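## Task

Bring the charger to the power strip's second outlet, counting from the end the cord leaves, and insert it fully and squarely. The strip must end up flat on the table, and the plug must stay seated on its own without the robot holding it. Release it and pull the grippers away at the end.

## Robot and tools

Robot: two arms, left_arm and right_arm. Each has six joints and a two-finger gripper. The joints, in column order, are waist, shoulder, elbow, forearm roll, wrist pitch and wrist roll. The stated ranges in radians are: waist -2.618 to 2.618, shoulder 0.000 to 3.140, elbow -2.967 to 0.000, forearm roll -1.745 to 1.745, wrist pitch -1.220 to 1.220, wrist roll -2.094 to 2.094. A joint's true end may sit up to 0.013 rad either side of these values.

Scene frame: the origin lies on the table surface midway between the arms. +z is up, +x reaches out over the table, and left_arm sits on the +y side. The arm names do not refer to sides of a camera image. Each gripper's fingers point along its own +z and close along its own y. The reported hand point is between the finger pads, about 5 mm short of the tips. It can be slightly wrong, more so when the arm is stretched far.

Tool execute_actions, argument actions: a list holding at most one item, or empty. An empty list sends nothing and just returns the state. A motion item is {"rows": [...], "steps": n}, with n from 1 to 15 (15 if omitted). Each control step is 1/30 s. Each row holds exactly 14 numbers: left_arm's six joint targets and then its opening, followed by right_arm's six joint targets and then its opening. Both arms must always be filled in, even if one stays still. Joint values are absolute target angles in radians, on the same scale as the Joint positions line, not offsets. One row is used per step, and the final row is repeated if there are fewer rows than steps. The opening is a number from -1 (shut) to +1 (fully open); closing fully takes at least about 1 s. A wait item is {"steps": n} with n up to 300; it sends no new command and returns once that many steps have gone by since the previous result, counting your reply time. Optional argument pictures (true or false) chooses whether camera images come back; by default they do.

Refusals and limits: a call is rejected entirely, sending nothing, if any joint target is more than 0.013 rad beyond a range end and also further out than that joint's last reported angle. Targets past the real end are clipped there, and the result may print "joint sent to its limit", possibly about an earlier action still running. The absence of that line does not prove there is more room. Joint targets travel at most 3 rad/s, need 0.6 s to reach that speed, and all joints of an arm are slowed together so they arrive together. Each step's target is kept within 0.867 rad of the measured angle, and if a step would move the gripper more than 70 mm from where it is measured, the whole arm's targets are pulled back toward the current angles. Between calls the arms keep heading for the last row sent until motion has nearly stopped or a step is HELD.

Result lines: the state line shows, for each arm, end_effector_position in metres and end_effector_quat_wxyz, both in the scene frame. Joint positions lists each arm's six angles in radians plus the finger-pad gap in metres (0.070 m means fully open). grip_measured is the finger opening on the same -1 to +1 scale you command; each gripper's reading may be off by about 1 mm, consistently. "joint command not followed" means a clearance check altered or blocked some joint targets; the other parts of the row still ran. HELD marks steps where your row, or part of it, was not sent. MOTOR HOT appears from 65 °C; at 80 °C an OVER-TEMPERATURE FAULT makes that arm go limp and drop until it cools, so avoid holding loads needlessly. A TORQUE FAULT (contact torque reaching a joint's load limit: 21.6 N m for waist, shoulder, elbow; 7.52 N m for the three wrist joints) freezes that arm for 10 s and drops the remainder of the call. The three wrist motors can only supply about 4 N m, so heavy loads or contact plus weight make them yield.

Gripping: apart from near the ends of the scale, fingers go to the opening you write as read by grip_measured. To hold firmly, command about 0.04 below the current grip_measured; a smaller margin holds more lightly. Pads push about 20 N at most; slamming shut can squeeze harder and sometimes spring the fingers open. Occasional brief tugs on a held part or nudges to loose items may occur.

Tool zoom_image: camera is one of cam_high, cam_left_wrist, cam_right_wrist; region is [x0, y0, x1, y1] in pixels of that camera's latest image, origin top-left, at most 504 by 504. Image sizes: cam_high 896x504, the wrist cameras 616x616 each (fisheye). Calibration gives intrinsics and a world-to-camera transform; wrist camera poses follow their arm's joints, and all values may be slightly off.

Tool finished_scene, argument scene: the number of the current scene. Replying without any tool call ends everything.

Suggested order: look, locate the charger, strip, cord end and target outlet; open a gripper, approach, grasp, lift, align the plug with the outlet, push it in straight and fully, open, and retreat before finishing.

Avoid: knocking anything off the table, tipping or lifting the strip, letting the arms collide or press on each other, hard shoves, drops, and leaving the plug held in place only by the robot.

Each tool is called after ">>>" by a JSON object that holds its "method" and its "body".

## Session

>>> {"method": "execute_actions", "body": {"actions": []}}

Scene clock: 0.00 s of 5400.00 s.
left_arm: end_effector_position=(+0.3465, +0.6497, +0.2244) grip_measured=+1.00 end_effector_quat_wxyz=(+0.246, -0.658, +0.700, +0.133) | right_arm: end_effector_position=(+0.2144, -0.6237, +0.1506) grip_measured=+1.00 end_effector_quat_wxyz=(+0.344, +0.878, -0.026, +0.332)
Joint positions: left_arm=[ 0.547  1.838 -1.769  0.349  1.135 -0.949  0.07 ] | right_arm=[-1.297  1.676 -0.965  1.582  0.361  0.538  0.07 ]

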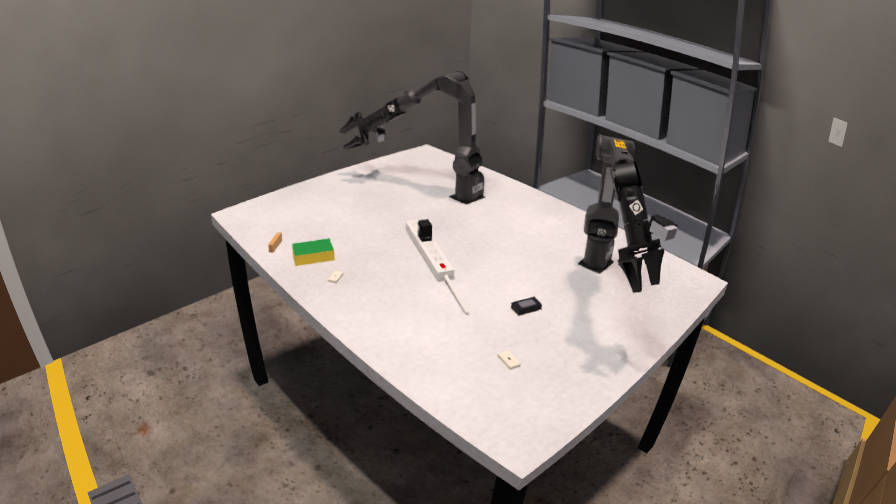

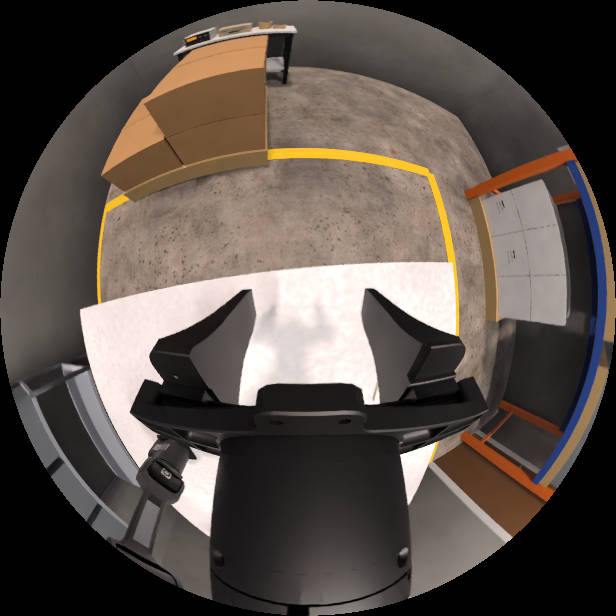

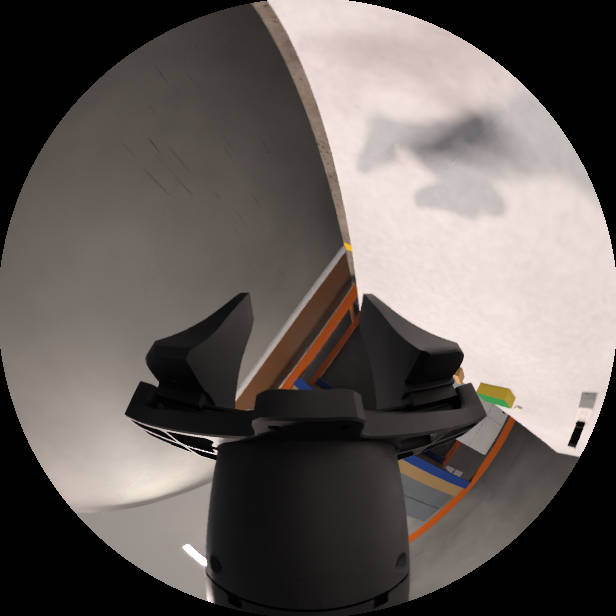

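>>> {"method": "zoom_image", "body": {"camera": "cam_high", "region": [380, 200, 500, 320]}}

Region (380, 200, 500, 320) of cam_high's 896x504 image, scaled by 4.200, with more detail than that image has.

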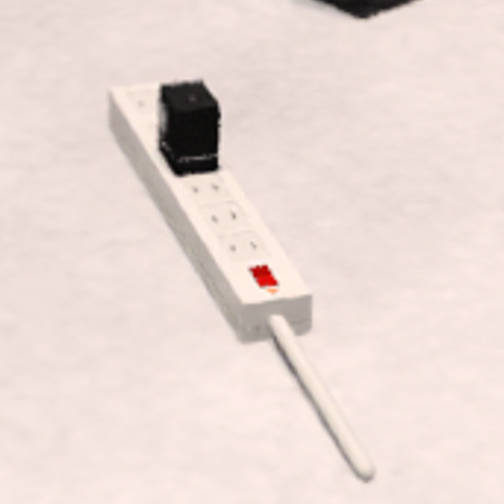

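>>> {"method": "execute_actions", "body": {"actions": [{"rows":[[-0.5,1.7145,-1.011,0,0.2565,0,1,0.310,1.675,-1.227,0.4875,0.8963,-1.068,1]],"steps":15}], "pictures": false}}

>>> {"method": "execute_actions", "body": {"actions": [{"steps":45}]}}

Scene clock: 53.23 s of 5400.00 s.
left_arm: end_effector_position=(+0.4540, +0.4874, +0.1725) grip_measured=+1.00 end_effector_quat_wxyz=(+0.277, -0.372, +0.885, +0.055) | right_arm: end_effector_position=(+0.3598, -0.4929, +0.1619) grip_measured=+1.00 end_effector_quat_wxyz=(+0.331, +0.755, +0.471, +0.313)
Joint positions: left_arm=[ 0.196  1.797 -1.501  0.225  0.824 -0.619  0.07 ] | right_arm=[-0.938  1.676 -1.057  1.227  0.551  0.178  0.07 ]
Steps of this call (steps 1 to 90: nothing new was sent; then 49.73 s passed at rest; steps 91 to 105: all 15 steps of this action). Readings (joint positions):
91: left_arm=[0.547 1.838 -1.769 0.349 1.134 -0.949] | right_arm=[-1.297 1.676 -0.965 1.582 0.361 0.538]
92: left_arm=[0.544 1.838 -1.766 0.348 1.131 -0.946] | right_arm=[-1.294 1.676 -0.965 1.579 0.363 0.535]
94: left_arm=[0.519 1.834 -1.743 0.339 1.104 -0.920] | right_arm=[-1.269 1.676 -0.972 1.552 0.378 0.508]
98: left_arm=[0.407 1.821 -1.651 0.295 0.998 -0.808] | right_arm=[-1.157 1.676 -1.005 1.440 0.446 0.396]
105: the state above

Scene clock: 54.73 s of 5400.00 s.
left_arm: end_effector_position=(+0.4194, +0.1465, +0.1001) grip_measured=+1.00 end_effector_quat_wxyz=(+0.335, +0.192, +0.920, -0.070) | right_arm: end_effector_position=(+0.3406, -0.0096, +0.1398) grip_measured=+1.00 end_effector_quat_wxyz=(+0.216, -0.529, +0.808, +0.142)
Joint positions: left_arm=[-0.5    1.714 -1.011 -0.     0.256  0.     0.07 ] | right_arm=[ 0.31   1.675 -1.227  0.487  0.896 -1.068  0.07 ]
Steps of this call (steps 1 to 45: the robot went on to your last target). Readings (joint positions):
1: left_arm=[0.166 1.794 -1.480 0.216 0.799 -0.592] | right_arm=[-0.906 1.676 -1.063 1.198 0.564 0.146]
2: left_arm=[0.135 1.790 -1.458 0.206 0.775 -0.565] | right_arm=[-0.873 1.676 -1.069 1.171 0.577 0.113]
4: left_arm=[0.074 1.783 -1.415 0.186 0.725 -0.511] | right_arm=[-0.807 1.676 -1.082 1.118 0.601 0.047]
8: left_arm=[-0.049 1.768 -1.328 0.146 0.624 -0.401] | right_arm=[-0.672 1.676 -1.104 1.023 0.646 -0.088]
45: the state above
camera_calibration (this result's frames):
cam_left_wrist: T_world_to_cam=[[-0.392837, -0.919503, -0.0139287, 0.301194], [-0.915459, 0.392457, -0.0889552, 0.329148], [0.087261, -0.0221937, -0.995938, 0.188406], [0, 0, 0, 1]] pos_world=[0.403201, 0.151953, 0.221116]
cam_right_wrist: T_world_to_cam=[[0.920958, -0.389641, 0.00397789, -0.317491], [-0.38807, -0.916229, 0.0996256, 0.105292], [-0.0351735, -0.0932947, -0.995017, 0.272952], [0, 0, 0, 1]] pos_world=[0.342858, -0.00177071, 0.262365]

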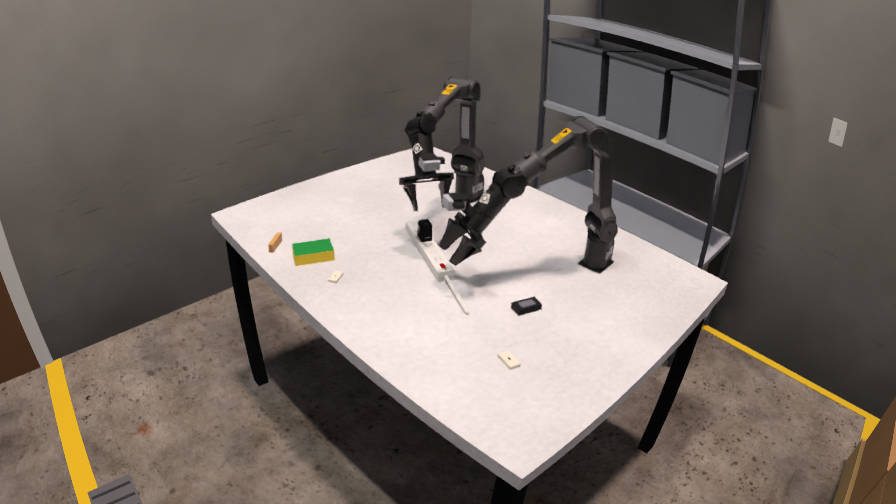

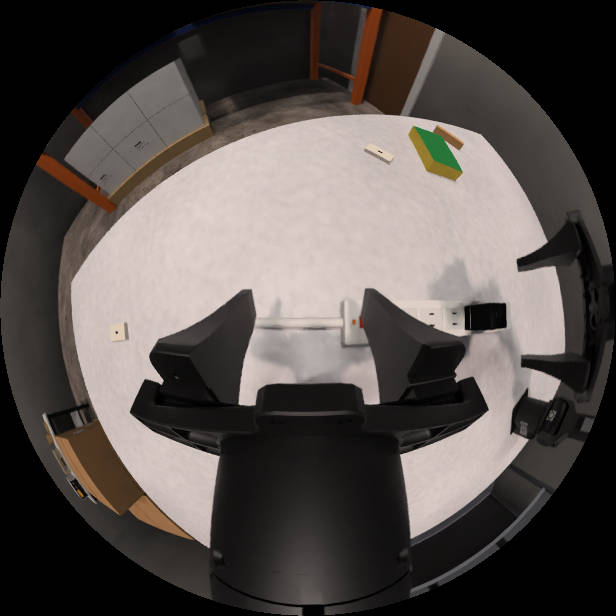

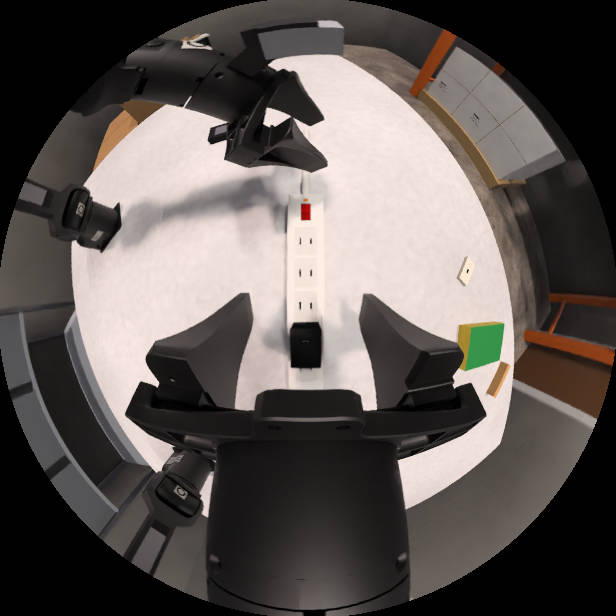

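>>> {"method": "zoom_image", "body": {"camera": "cam_right_wrist", "region": [206, 190, 406, 390]}}

>>> {"method": "zoom_image", "body": {"camera": "cam_left_wrist", "region": [330, 240, 530, 400]}}

Region (206, 190, 406, 390) of cam_right_wrist's 616x616 image, scaled by 2.520, with more detail than that image has.

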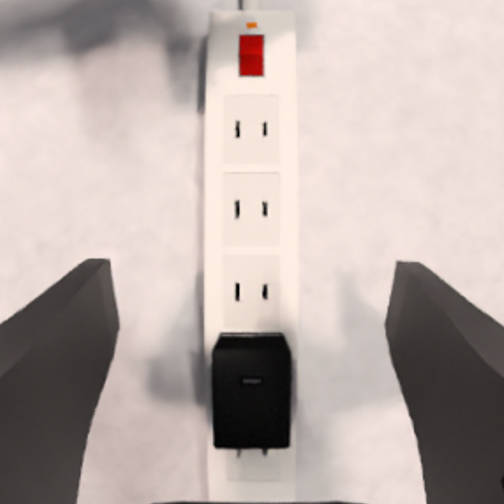

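Region (330, 240, 530, 400) of cam_left_wrist's 616x616 image, scaled by 2.520, with more detail than that image has; it fills the top 403 rows of this view, and the rest is white.

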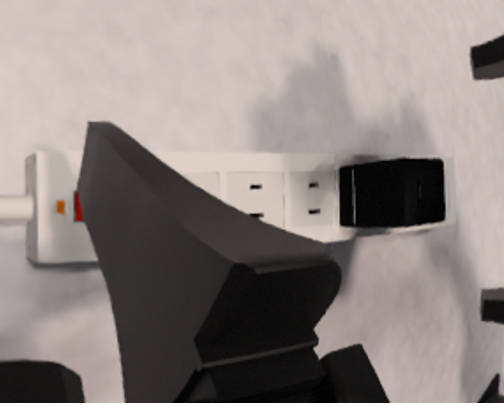

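>>> {"method": "execute_actions", "body": {"actions": [{"rows":[[-0.6,2.0,-1.611,0,1.041,-1.88,-1,0.183,1.6079,-1.0182,0.5809,0.8328,-1.294,0.6]],"steps":15}], "pictures": false}}

>>> {"method": "execute_actions", "body": {"actions": [{"steps":25}]}}

Scene clock: 87.20 s of 5400.00 s.
left_arm: end_effector_position=(+0.4196, +0.1172, +0.0929) grip_measured=+0.05 end_effector_quat_wxyz=(+0.181, -0.052, +0.977, -0.105) | right_arm: end_effector_position=(+0.3210, -0.0543, +0.1097) grip_measured=+0.60 end_effector_quat_wxyz=(+0.216, -0.529, +0.808, +0.142)
Joint positions: left_arm=[-0.559  1.883 -1.366  0.     0.72  -0.577  0.037] | right_arm=[ 0.182  1.608 -1.016  0.581  0.833 -1.294  0.056]
Steps of this call (steps 1 to 15: the robot went on to your last target; steps 16 to 90: nothing new was sent; then 28.97 s passed at rest; steps 91 to 105: all 15 steps of this action). Readings (joint positions):
91: left_arm=[-0.500 1.714 -1.011 0.000 0.257 -0.000] | right_arm=[0.310 1.675 -1.227 0.488 0.896 -1.068]
92: left_arm=[-0.500 1.715 -1.014 0.000 0.260 -0.004] | right_arm=[0.309 1.674 -1.225 0.489 0.895 -1.072]
94: left_arm=[-0.503 1.724 -1.032 0.000 0.284 -0.030] | right_arm=[0.295 1.667 -1.202 0.501 0.887 -1.099]
98: left_arm=[-0.517 1.763 -1.115 0.000 0.392 -0.152] | right_arm=[0.228 1.632 -1.092 0.549 0.855 -1.216]
105: the state above

Scene clock: 88.03 s of 5400.00 s.
left_arm: end_effector_position=(+0.4087, +0.1022, +0.0941) grip_measured=-0.98 end_effector_quat_wxyz=(+0.042, -0.628, +0.770, -0.106) | right_arm: end_effector_position=(+0.3213, -0.0538, +0.1103) grip_measured=+0.60 end_effector_quat_wxyz=(+0.217, -0.530, +0.808, +0.142)
Joint positions: left_arm=[-0.6    2.    -1.611  0.     1.041 -1.88   0.001] | right_arm=[ 0.183  1.608 -1.018  0.581  0.833 -1.294  0.056]
Steps of this call (steps 1 to 25: the robot went on to your last target). Readings (joint positions):
1: left_arm=[-0.564 1.897 -1.396 0.000 0.760 -0.660] | right_arm=[0.182 1.608 -1.017 0.581 0.833 -1.294]
2: left_arm=[-0.569 1.910 -1.423 0.000 0.796 -0.748] | right_arm=[0.182 1.608 -1.017 0.581 0.833 -1.294]
4: left_arm=[-0.576 1.931 -1.466 0.000 0.854 -0.932] | right_arm=[0.182 1.608 -1.018 0.581 0.833 -1.294]
8: left_arm=[-0.586 1.959 -1.526 0.000 0.932 -1.288] | right_arm=[0.183 1.608 -1.018 0.581 0.833 -1.294]
25: the state above
camera_calibration (this result's frames):
cam_left_wrist: T_world_to_cam=[[0.960411, -0.19387, 0.200062, -0.391205], [-0.277135, -0.738075, 0.615176, 0.124565], [0.0283969, -0.646266, -0.762583, 0.248296], [0, 0, 0, 1]] pos_world=[0.403188, 0.176561, 0.190983]
cam_right_wrist: T_world_to_cam=[[0.92114, -0.389204, 0.00453223, -0.316989], [-0.387702, -0.916431, 0.0992002, 0.0601689], [-0.0344556, -0.0931344, -0.995057, 0.238499], [0, 0, 0, 1]] pos_world=[0.323536, -0.0460201, 0.232788]

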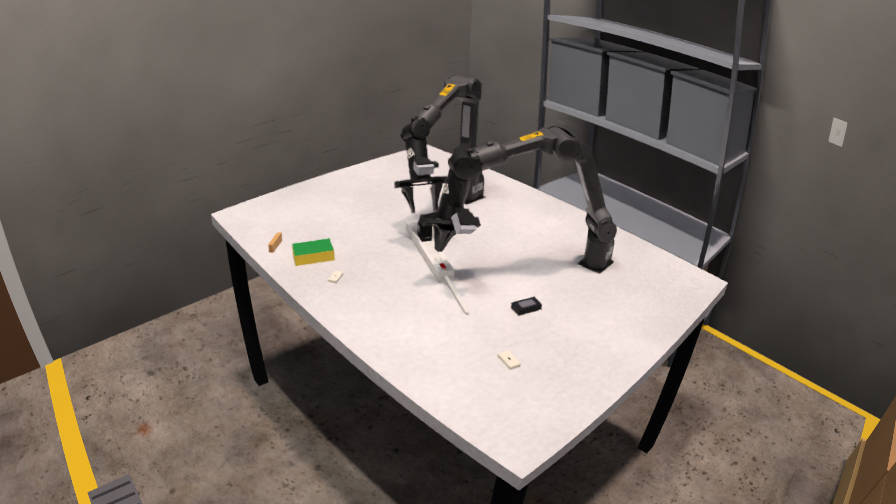

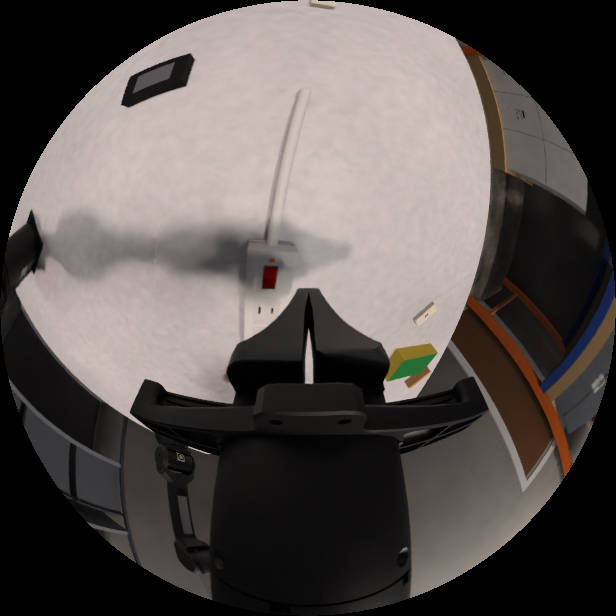

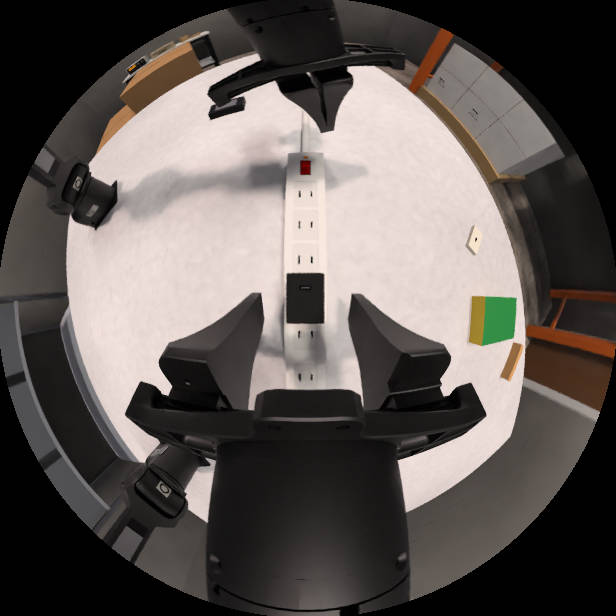

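>>> {"method": "execute_actions", "body": {"actions": [{"rows":[[-0.8,2.0535,-1.611,0,1.041,-1.88,-1,0.183,1.7051,-0.900,0.7227,0.6608,-1.486,0.6]],"steps":15}], "pictures": false}}

>>> {"method": "execute_actions", "body": {"actions": [{"steps":8}]}}

Scene clock: 91.67 s of 5400.00 s.
left_arm: end_effector_position=(+0.3555, +0.0302, +0.0695) grip_measured=-0.98 end_effector_quat_wxyz=(+0.023, -0.549, +0.831, -0.083) | right_arm: end_effector_position=(+0.3208, -0.0539, +0.0566) grip_measured=+0.60 end_effector_quat_wxyz=(+0.216, -0.529, +0.808, +0.142)
Joint positions: left_arm=[-0.8    2.055 -1.611 -0.     1.041 -1.88   0.001] | right_arm=[ 0.183  1.706 -0.898  0.723  0.661 -1.486  0.056]
Steps of this call (steps 1 to 30: the robot went on to your last target; steps 31 to 90: nothing new was sent; then 0.13 s passed at rest; steps 91 to 105: all 15 steps of this action). Readings (joint positions):
91: left_arm=[-0.600 2.000 -1.611 0.000 1.041 -1.880] | right_arm=[0.183 1.608 -1.018 0.581 0.833 -1.294]
92: left_arm=[-0.603 2.001 -1.611 0.000 1.041 -1.880] | right_arm=[0.183 1.610 -1.017 0.583 0.830 -1.297]
94: left_arm=[-0.629 2.007 -1.611 0.000 1.041 -1.880] | right_arm=[0.183 1.623 -1.003 0.602 0.806 -1.323]
98: left_arm=[-0.744 2.038 -1.611 -0.000 1.041 -1.880] | right_arm=[0.183 1.680 -0.932 0.685 0.706 -1.436]
105: the state above

Scene clock: 91.93 s of 5400.00 s.
left_arm: end_effector_position=(+0.3558, +0.0305, +0.0696) grip_measured=-0.98 end_effector_quat_wxyz=(+0.023, -0.550, +0.831, -0.083) | right_arm: end_effector_position=(+0.3212, -0.0539, +0.0571) grip_measured=+0.60 end_effector_quat_wxyz=(+0.216, -0.529, +0.808, +0.142)
Joint positions: left_arm=[-0.799  2.055 -1.611 -0.     1.041 -1.88   0.001] | right_arm=[ 0.183  1.705 -0.9    0.723  0.661 -1.486  0.056]
Steps of this call (steps 1 to 8: the robot went on to your last target). Readings (joint positions):
1: left_arm=[-0.799 2.055 -1.611 -0.000 1.041 -1.880] | right_arm=[0.183 1.706 -0.899 0.723 0.661 -1.486]
2: left_arm=[-0.799 2.055 -1.611 -0.000 1.041 -1.880] | right_arm=[0.183 1.705 -0.899 0.723 0.661 -1.486]
4: left_arm=[-0.799 2.055 -1.611 -0.000 1.041 -1.880] | right_arm=[0.183 1.705 -0.899 0.723 0.661 -1.486]
8: the state above
camera_calibration (this result's frames):
cam_left_wrist: T_world_to_cam=[[0.910286, -0.386274, 0.148903, -0.322148], [-0.392373, -0.690346, 0.607837, 0.112128], [-0.131997, -0.611731, -0.779976, 0.242064], [0, 0, 0, 1]] pos_world=[0.369194, 0.101048, 0.168618]
cam_right_wrist: T_world_to_cam=[[0.9211, -0.389306, 0.00403062, -0.316616], [-0.387743, -0.916369, 0.0996121, 0.0653713], [-0.0350861, -0.0933155, -0.995018, 0.18582], [0, 0, 0, 1]] pos_world=[0.323502, -0.0460165, 0.179659]

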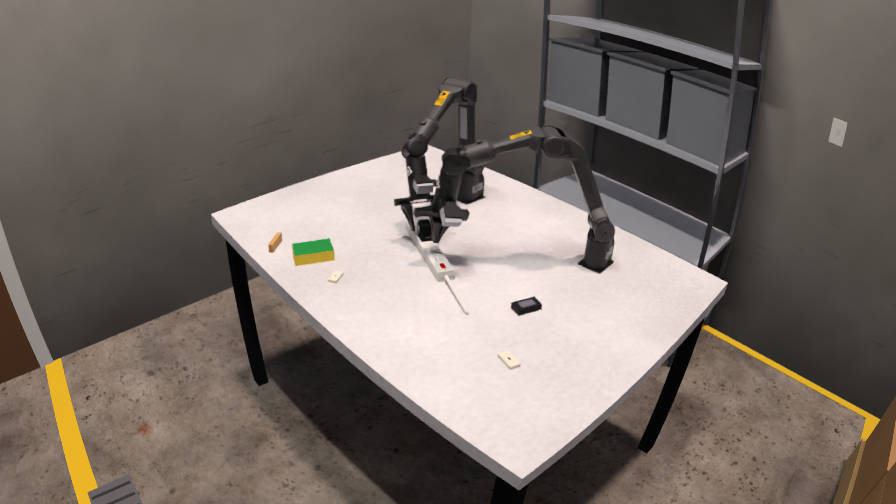

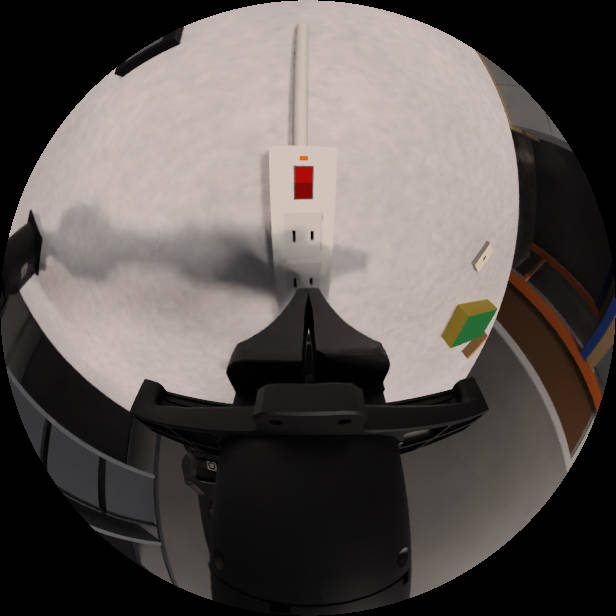

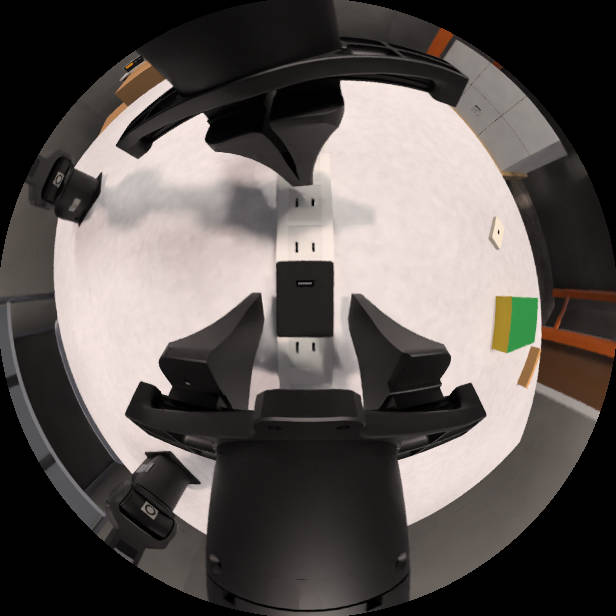

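>>> {"method": "execute_actions", "body": {"actions": [{"rows":[[-0.8,2.084,-1.555,0,0.954,-1.88,-1,0.1975,1.7186,-0.9089,0.7256,0.6503,-1.4778,0.4],[-0.8,2.084,-1.555,0,0.954,-1.88,-1,0.1975,1.7186,-0.9089,0.7256,0.6503,-1.4778,0.3],[-0.8,2.084,-1.555,0,0.954,-1.88,-1,0.1975,1.7186,-0.9089,0.7256,0.6503,-1.4778,0.2],[-0.8,2.084,-1.555,0,0.954,-1.88,-1,0.1975,1.7186,-0.9089,0.7256,0.6503,-1.4778,0.0]],"steps":12}], "pictures": false}}

>>> {"method": "execute_actions", "body": {"actions": [{"rows":[[-0.8,2.084,-1.555,0,0.954,-1.88,-1,0.1975,1.7186,-0.9089,0.7256,0.6503,-1.4778,-0.3]],"steps":15}]}}

Scene clock: 102.70 s of 5400.00 s.
left_arm: end_effector_position=(+0.3557, +0.0302, +0.0434) grip_measured=-0.98 end_effector_quat_wxyz=(+0.023, -0.549, +0.831, -0.083) | right_arm: end_effector_position=(+0.3236, -0.0489, +0.0554) grip_measured=+0.00 end_effector_quat_wxyz=(+0.217, -0.530, +0.808, +0.142)
Joint positions: left_arm=[-0.8    2.086 -1.554  0.     0.953 -1.88   0.001] | right_arm=[ 0.198  1.719 -0.91   0.725  0.65  -1.477  0.035]
Steps of this call (steps 1 to 15: the robot went on to your last target; steps 16 to 90: nothing new was sent; then 7.37 s passed at rest; steps 91 to 102: all 12 steps of this action). Readings (joint positions):
91: left_arm=[-0.800 2.053 -1.611 0.000 1.041 -1.880] | right_arm=[0.183 1.705 -0.900 0.723 0.661 -1.486]
92: left_arm=[-0.800 2.054 -1.609 0.000 1.037 -1.880] | right_arm=[0.187 1.708 -0.902 0.723 0.659 -1.484]
94: left_arm=[-0.800 2.060 -1.592 0.000 1.011 -1.880] | right_arm=[0.198 1.719 -0.910 0.725 0.650 -1.477]
98: left_arm=[-0.800 2.085 -1.552 0.000 0.953 -1.880] | right_arm=[0.198 1.719 -0.910 0.725 0.650 -1.477]
102: the state above

Scene clock: 103.20 s of 5400.00 s.
left_arm: end_effector_position=(+0.3559, +0.0300, +0.0442) grip_measured=-0.98 end_effector_quat_wxyz=(+0.024, -0.549, +0.831, -0.084) | right_arm: end_effector_position=(+0.3234, -0.0490, +0.0554) grip_measured=-0.12 end_effector_quat_wxyz=(+0.217, -0.530, +0.808, +0.142)
Joint positions: left_arm=[-0.8    2.084 -1.555  0.     0.954 -1.88   0.001] | right_arm=[ 0.198  1.718 -0.909  0.726  0.651 -1.478  0.031]
Steps of this call (steps 1 to 15: all 15 steps of this action). Readings (joint positions):
1: left_arm=[-0.800 2.086 -1.554 0.000 0.954 -1.880] | right_arm=[0.198 1.719 -0.910 0.725 0.650 -1.477]
2: left_arm=[-0.800 2.086 -1.555 0.000 0.954 -1.880] | right_arm=[0.198 1.719 -0.910 0.726 0.651 -1.478]
4: left_arm=[-0.800 2.085 -1.555 0.000 0.954 -1.880] | right_arm=[0.198 1.719 -0.910 0.726 0.651 -1.478]
8: left_arm=[-0.800 2.085 -1.555 0.000 0.954 -1.880] | right_arm=[0.198 1.719 -0.910 0.726 0.651 -1.478]
15: the state above
camera_calibration (this result's frames):
cam_left_wrist: T_world_to_cam=[[0.909777, -0.386968, 0.150203, -0.318495], [-0.393661, -0.689552, 0.607906, 0.127698], [-0.131667, -0.612188, -0.779673, 0.221812], [0, 0, 0, 1]] pos_world=[0.369235, 0.100597, 0.143152]
cam_right_wrist: T_world_to_cam=[[0.921402, -0.388587, 0.00438014, -0.316765], [-0.387082, -0.916719, 0.0989648, 0.0706584], [-0.0344411, -0.0928819, -0.995081, 0.184465], [0, 0, 0, 1]] pos_world=[0.325571, -0.0411833, 0.177952]

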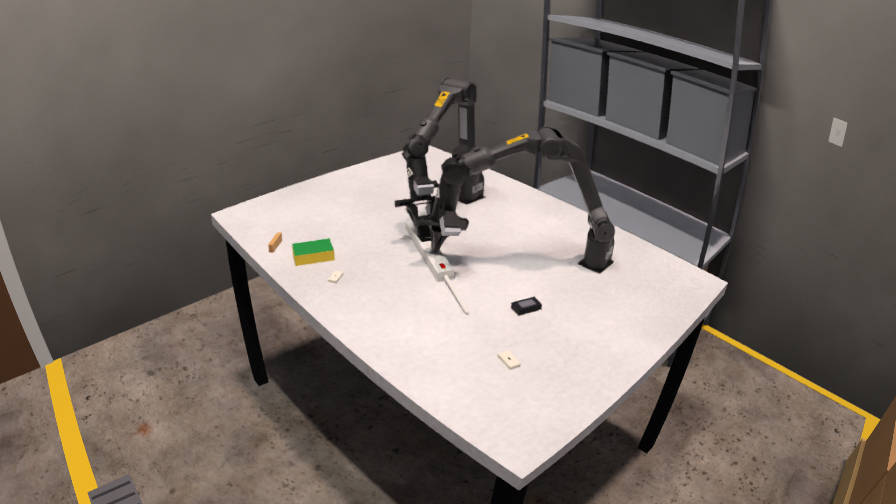

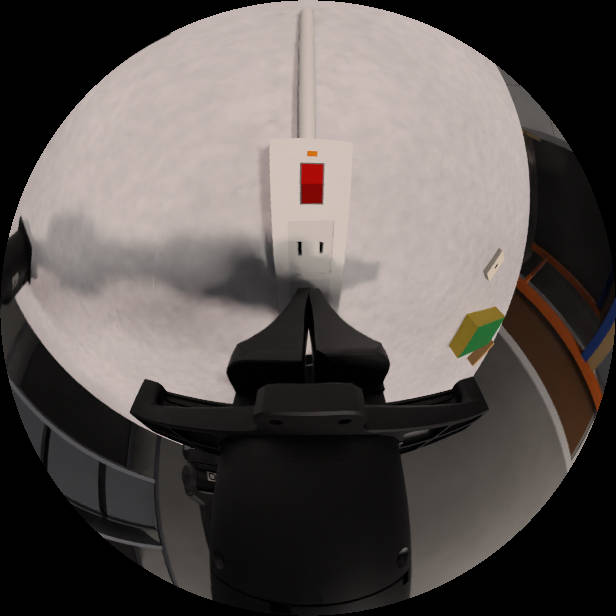

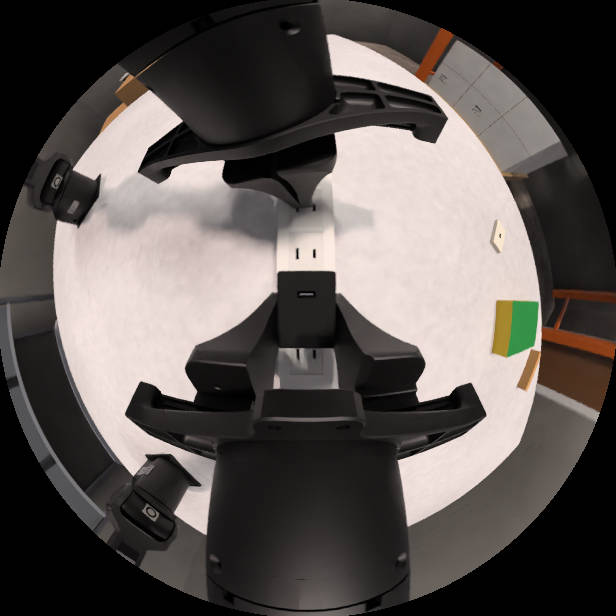

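>>> {"method": "execute_actions", "body": {"actions": [{"rows":[[-0.8,2.086,-1.551,0,0.948,-1.88,-1,0.1975,1.7186,-0.9089,0.7256,0.6503,-1.4778,-0.2],[-0.8,2.086,-1.551,0,0.948,-1.88,-1,0.1975,1.7186,-0.9089,0.7256,0.6503,-1.4778,-0.2],[-0.8,2.088,-1.547,0,0.942,-1.88,-1,0.1975,1.7186,-0.9089,0.7256,0.6503,-1.4778,-0.2],[-0.8,2.088,-1.547,0,0.942,-1.88,-1,0.1975,1.7186,-0.9089,0.7256,0.6503,-1.4778,-0.2],[-0.8,2.090,-1.5435,0,0.937,-1.88,-1,0.1975,1.7186,-0.9089,0.7256,0.6503,-1.4778,-0.2]],"steps":12}], "pictures": false}}

Scene clock: 108.20 s of 5400.00 s.
left_arm: end_effector_position=(+0.3558, +0.0301, +0.0396) grip_measured=-0.98 end_effector_quat_wxyz=(+0.024, -0.549, +0.831, -0.084) | right_arm: end_effector_position=(+0.3234, -0.0492, +0.0553) grip_measured=-0.12 end_effector_quat_wxyz=(+0.216, -0.530, +0.808, +0.142)
Joint positions: left_arm=[-0.8    2.089 -1.543  0.     0.937 -1.88   0.001] | right_arm=[ 0.197  1.719 -0.909  0.726  0.65  -1.478  0.031]
Steps of this call (steps 1 to 15: the robot went on to your last target; steps 16 to 90: nothing new was sent; then 1.60 s passed at rest; steps 91 to 102: all 12 steps of this action). Readings (joint positions):
91: left_arm=[-0.800 2.084 -1.555 0.000 0.954 -1.880] | right_arm=[0.197 1.718 -0.909 0.726 0.650 -1.478]
92: left_arm=[-0.800 2.084 -1.554 0.000 0.951 -1.880] | right_arm=[0.197 1.718 -0.909 0.726 0.650 -1.478]
94: left_arm=[-0.800 2.084 -1.550 0.000 0.944 -1.880] | right_arm=[0.197 1.718 -0.909 0.726 0.650 -1.478]
98: left_arm=[-0.800 2.089 -1.543 0.000 0.937 -1.880] | right_arm=[0.197 1.719 -0.909 0.726 0.650 -1.478]
102: the state above

>>> {"method": "execute_actions", "body": {"actions": [{"rows":[[-0.8,2.092,-1.540,0,0.932,-1.88,-1,0.1975,1.7186,-0.9089,0.7256,0.6503,-1.4778,-0.2],[-0.8,2.092,-1.540,0,0.932,-1.88,-1,0.1975,1.7186,-0.9089,0.7256,0.6503,-1.4778,-0.2],[-0.8,2.0936,-1.537,0,0.927,-1.88,-1,0.1975,1.7186,-0.9089,0.7256,0.6503,-1.4778,-0.2]],"steps":10}]}}

Scene clock: 110.67 s of 5400.00 s.
left_arm: end_effector_position=(+0.3559, +0.0300, +0.0372) grip_measured=-0.98 end_effector_quat_wxyz=(+0.024, -0.549, +0.831, -0.085) | right_arm: end_effector_position=(+0.3234, -0.0492, +0.0552) grip_measured=-0.12 end_effector_quat_wxyz=(+0.216, -0.530, +0.808, +0.142)
Joint positions: left_arm=[-0.8    2.092 -1.538  0.     0.928 -1.88   0.001] | right_arm=[ 0.197  1.719 -0.909  0.726  0.65  -1.478  0.031]
Steps of this call (steps 1 to 15: the robot went on to your last target; steps 16 to 64: nothing new was sent; steps 65 to 74: all 10 steps of this action). Readings (joint positions):
65: left_arm=[-0.800 2.090 -1.543 0.000 0.937 -1.880] | right_arm=[0.197 1.719 -0.909 0.726 0.650 -1.478]
66: left_arm=[-0.800 2.091 -1.542 0.000 0.934 -1.880] | right_arm=[0.197 1.719 -0.909 0.726 0.650 -1.478]
68: left_arm=[-0.800 2.092 -1.539 0.000 0.929 -1.880] | right_arm=[0.197 1.719 -0.909 0.726 0.650 -1.478]
72: left_arm=[-0.800 2.092 -1.539 0.000 0.928 -1.880] | right_arm=[0.197 1.719 -0.909 0.726 0.650 -1.478]
74: the state above
camera_calibration (this result's frames):
cam_left_wrist: T_world_to_cam=[[0.909552, -0.386775, 0.152051, -0.317434], [-0.394565, -0.688771, 0.608204, 0.132236], [-0.13051, -0.613188, -0.779081, 0.215959], [0, 0, 0, 1]] pos_world=[0.369083, 0.100728, 0.136089]
cam_right_wrist: T_world_to_cam=[[0.921192, -0.389084, 0.0043259, -0.316803], [-0.387554, -0.916464, 0.0994775, 0.0705768], [-0.0347405, -0.0933144, -0.99503, 0.184335], [0, 0, 0, 1]] pos_world=[0.325593, -0.0413807, 0.177769]

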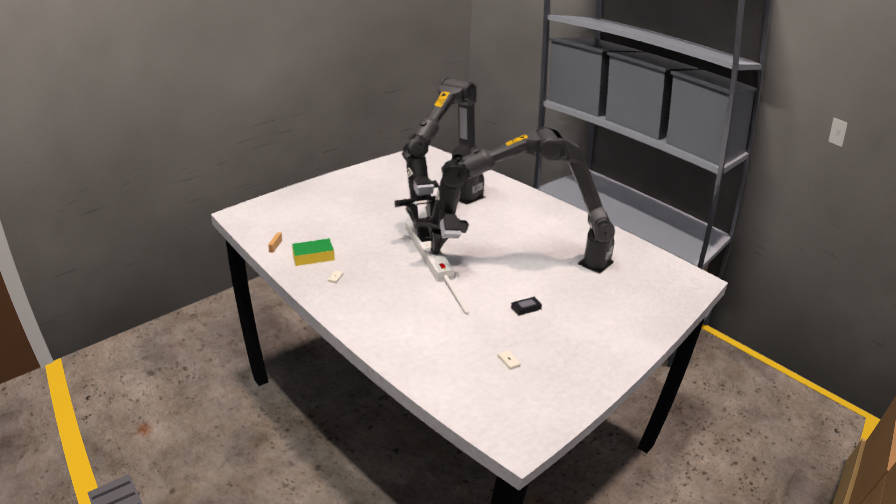

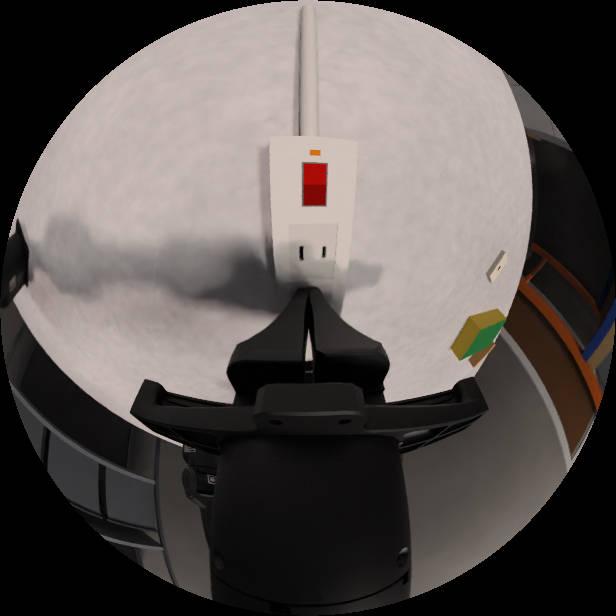

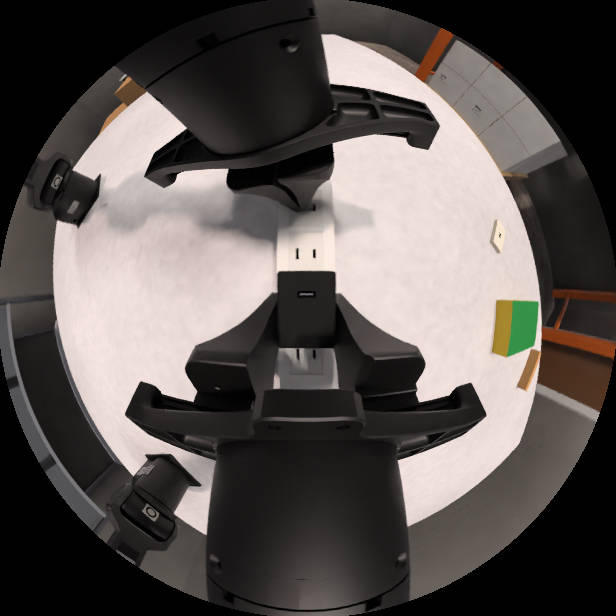

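>>> {"method": "execute_actions", "body": {"actions": [{"rows":[[-0.8,2.0936,-1.537,0,0.927,-1.88,-1,0.1975,1.7166,-0.9109,0.7226,0.6535,-1.4738,-0.2],[-0.8,2.0936,-1.537,0,0.927,-1.88,-1,0.1975,1.7146,-0.913,0.7195,0.6566,-1.4699,-0.2],[-0.8,2.0936,-1.537,0,0.927,-1.88,-1,0.1975,1.7126,-0.915,0.7165,0.6598,-1.4659,-0.2],[-0.8,2.0936,-1.537,0,0.927,-1.88,-1,0.1975,1.7106,-0.9171,0.7134,0.6629,-1.4619,-0.2],[-0.8,2.0936,-1.537,0,0.927,-1.88,-1,0.1975,1.7086,-0.9191,0.7104,0.6661,-1.458,-0.2],[-0.8,2.0936,-1.537,0,0.927,-1.88,-1,0.1975,1.7066,-0.9212,0.7073,0.6692,-1.454,-0.2],[-0.8,2.0936,-1.537,0,0.927,-1.88,-1,0.1975,1.7046,-0.9232,0.7043,0.6724,-1.45,-0.2],[-0.8,2.0936,-1.537,0,0.927,-1.88,-1,0.1975,1.7026,-0.9253,0.7013,0.6756,-1.4461,-0.2],[-0.8,2.0936,-1.537,0,0.927,-1.88,-1,0.1975,1.7006,-0.9273,0.6982,0.6787,-1.4421,-0.2],[-0.8,2.0936,-1.537,0,0.927,-1.88,-1,0.1975,1.6986,-0.9294,0.6952,0.6819,-1.4381,-0.2]],"steps":15}]}}

Scene clock: 117.90 s of 5400.00 s.
left_arm: end_effector_position=(+0.3551, +0.0297, +0.0363) grip_measured=-0.98 end_effector_quat_wxyz=(+0.023, -0.549, +0.831, -0.084) | right_arm: end_effector_position=(+0.3225, -0.0490, +0.0653) grip_measured=-0.12 end_effector_quat_wxyz=(+0.215, -0.530, +0.807, +0.144)
Joint positions: left_arm=[-0.801  2.093 -1.537 -0.002  0.927 -1.88   0.001] | right_arm=[ 0.197  1.697 -0.928  0.693  0.686 -1.437  0.031]
Steps of this call (steps 1 to 15: the robot went on to your last target; steps 16 to 90: nothing new was sent; then 3.73 s passed at rest; steps 91 to 105: all 15 steps of this action). Readings (joint positions):
91: left_arm=[-0.800 2.093 -1.537 0.000 0.927 -1.880] | right_arm=[0.197 1.719 -0.909 0.726 0.650 -1.478]
92: left_arm=[-0.800 2.093 -1.537 0.000 0.927 -1.880] | right_arm=[0.197 1.718 -0.909 0.724 0.651 -1.474]
94: left_arm=[-0.800 2.093 -1.537 -0.001 0.927 -1.880] | right_arm=[0.197 1.717 -0.911 0.715 0.656 -1.465]
98: left_arm=[-0.801 2.093 -1.537 -0.002 0.928 -1.880] | right_arm=[0.197 1.710 -0.918 0.701 0.671 -1.448]
105: the state above
camera_calibration (this result's frames):
cam_left_wrist: T_world_to_cam=[[0.909802, -0.387128, 0.149639, -0.316686], [-0.393249, -0.68876, 0.609069, 0.131705], [-0.132722, -0.612978, -0.778873, 0.215723], [0, 0, 0, 1]] pos_world=[0.368546, 0.100348, 0.135192]
cam_right_wrist: T_world_to_cam=[[0.922365, -0.386318, 0.000765886, -0.316001], [-0.384473, -0.917763, 0.0994541, 0.0683598], [-0.037718, -0.0920274, -0.995042, 0.195361], [0, 0, 0, 1]] pos_world=[0.32512, -0.0413605, 0.187835]

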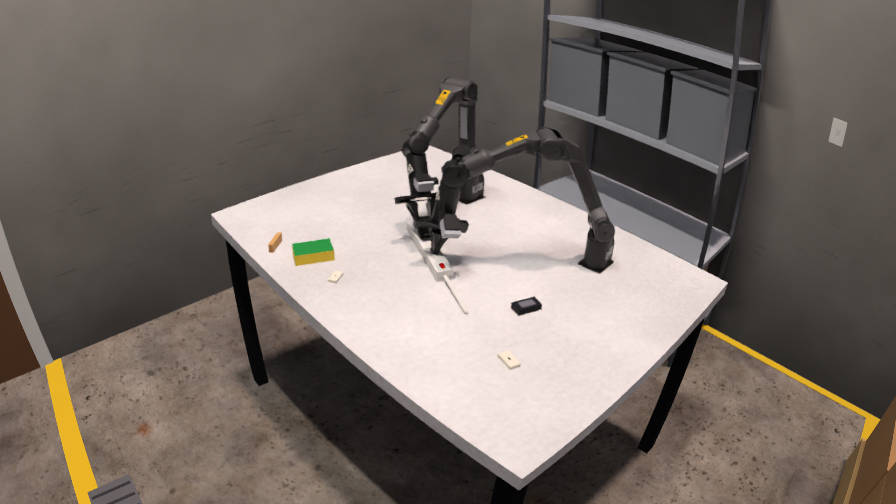

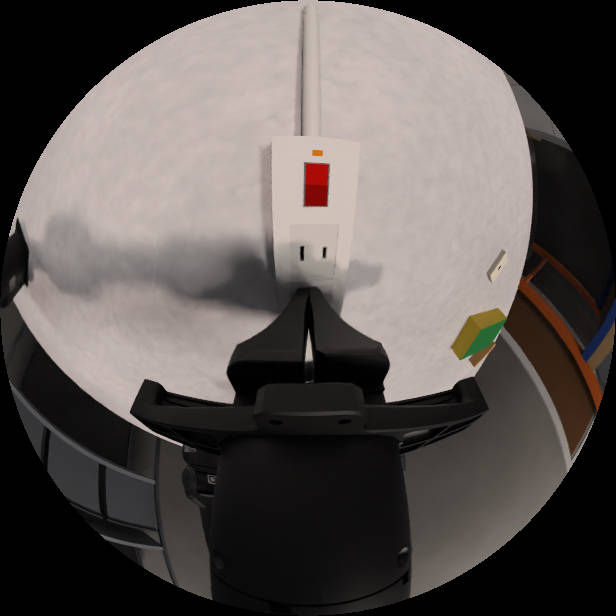

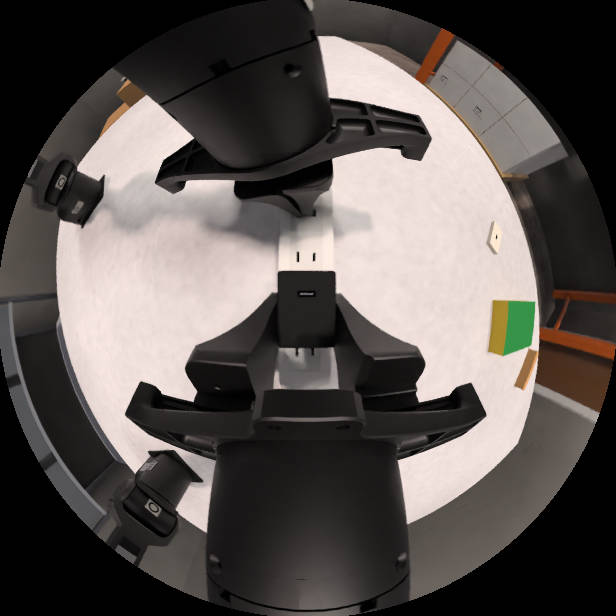

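>>> {"method": "execute_actions", "body": {"actions": [{"rows":[[-0.8,2.0936,-1.537,0,0.927,-1.88,-1,0.1975,1.6955,-0.9315,0.689,0.6866,-1.431,-0.2],[-0.8,2.0936,-1.537,0,0.927,-1.88,-1,0.1975,1.692,-0.9345,0.683,0.6913,-1.424,-0.2],[-0.8,2.0936,-1.537,0,0.927,-1.88,-1,0.1975,1.689,-0.9375,0.678,0.696,-1.418,-0.2],[-0.8,2.0936,-1.537,0,0.927,-1.88,-1,0.1975,1.686,-0.9405,0.6735,0.7008,-1.412,-0.2],[-0.8,2.0936,-1.537,0,0.927,-1.88,-1,0.1975,1.683,-0.9437,0.669,0.7055,-1.406,-0.2],[-0.8,2.0936,-1.537,0,0.927,-1.88,-1,0.1975,1.680,-0.947,0.6645,0.7103,-1.40,-0.2],[-0.8,2.0936,-1.537,0,0.927,-1.88,-1,0.1975,1.677,-0.950,0.66,0.715,-1.394,-0.2],[-0.8,2.0936,-1.537,0,0.927,-1.88,-1,0.1975,1.673,-0.9545,0.654,0.7215,-1.386,-0.2],[-0.8,2.0936,-1.537,0,0.927,-1.88,-1,0.1975,1.668,-0.960,0.647,0.729,-1.377,-0.2],[-0.8,2.0936,-1.537,0,0.927,-1.88,-1,0.1975,1.663,-0.965,0.641,0.737,-1.368,-0.2],[-0.8,2.0936,-1.537,0,0.927,-1.88,-1,0.1975,1.6585,-0.9703,0.6343,0.745,-1.3588,-0.2]],"steps":15}]}}

Scene clock: 125.97 s of 5400.00 s.
left_arm: end_effector_position=(+0.3557, +0.0303, +0.0363) grip_measured=-0.98 end_effector_quat_wxyz=(+0.024, -0.549, +0.831, -0.084) | right_arm: end_effector_position=(+0.3239, -0.0488, +0.0863) grip_measured=-0.12 end_effector_quat_wxyz=(+0.218, -0.530, +0.807, +0.141)
Joint positions: left_arm=[-0.8    2.093 -1.537  0.     0.927 -1.88   0.001] | right_arm=[ 0.198  1.657 -0.973  0.633  0.745 -1.358  0.031]
Steps of this call (steps 1 to 15: the robot went on to your last target; steps 16 to 90: nothing new was sent; then 4.57 s passed at rest; steps 91 to 105: all 15 steps of this action). Readings (joint positions):
91: left_arm=[-0.800 2.093 -1.537 0.000 0.927 -1.880] | right_arm=[0.198 1.699 -0.930 0.695 0.682 -1.438]
92: left_arm=[-0.800 2.093 -1.537 0.000 0.927 -1.880] | right_arm=[0.198 1.698 -0.930 0.692 0.683 -1.435]
94: left_arm=[-0.800 2.093 -1.537 0.000 0.927 -1.880] | right_arm=[0.198 1.692 -0.937 0.679 0.693 -1.419]
98: left_arm=[-0.800 2.093 -1.537 0.000 0.927 -1.880] | right_arm=[0.198 1.677 -0.953 0.661 0.710 -1.394]
105: the state above
camera_calibration (this result's frames):
cam_left_wrist: T_world_to_cam=[[0.909757, -0.386934, 0.15041, -0.317008], [-0.393767, -0.689535, 0.607856, 0.132665], [-0.131487, -0.612229, -0.779671, 0.215679], [0, 0, 0, 1]] pos_world=[0.368998, 0.100861, 0.135199]
cam_right_wrist: T_world_to_cam=[[0.921399, -0.388558, 0.00675964, -0.317586], [-0.387306, -0.916724, 0.0980326, 0.0680839], [-0.0318946, -0.0929452, -0.99516, 0.214366], [0, 0, 0, 1]] pos_world=[0.32583, -0.0410622, 0.208801]

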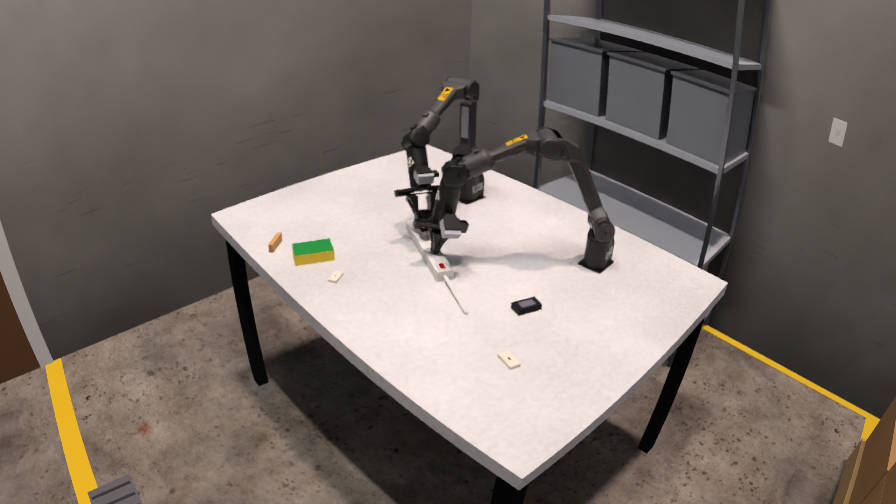

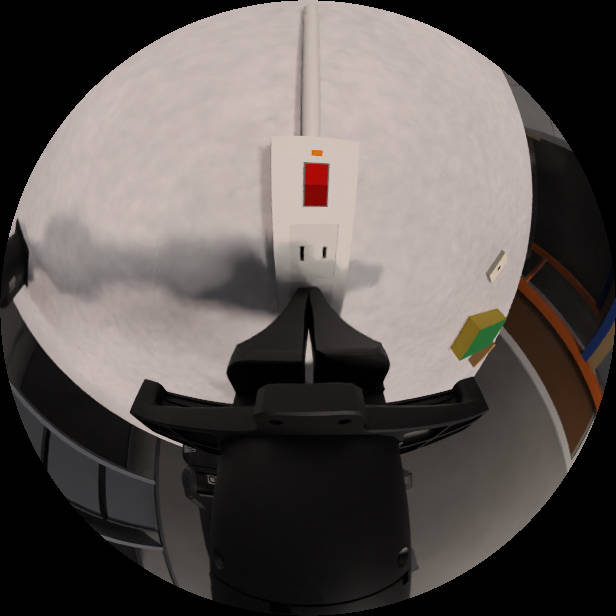

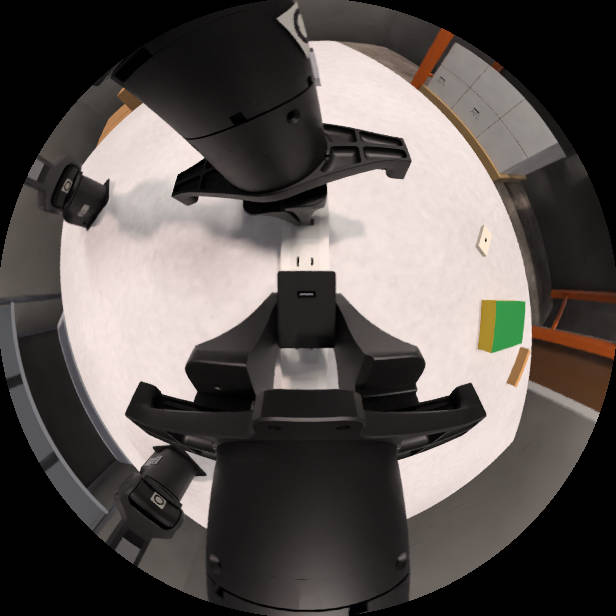

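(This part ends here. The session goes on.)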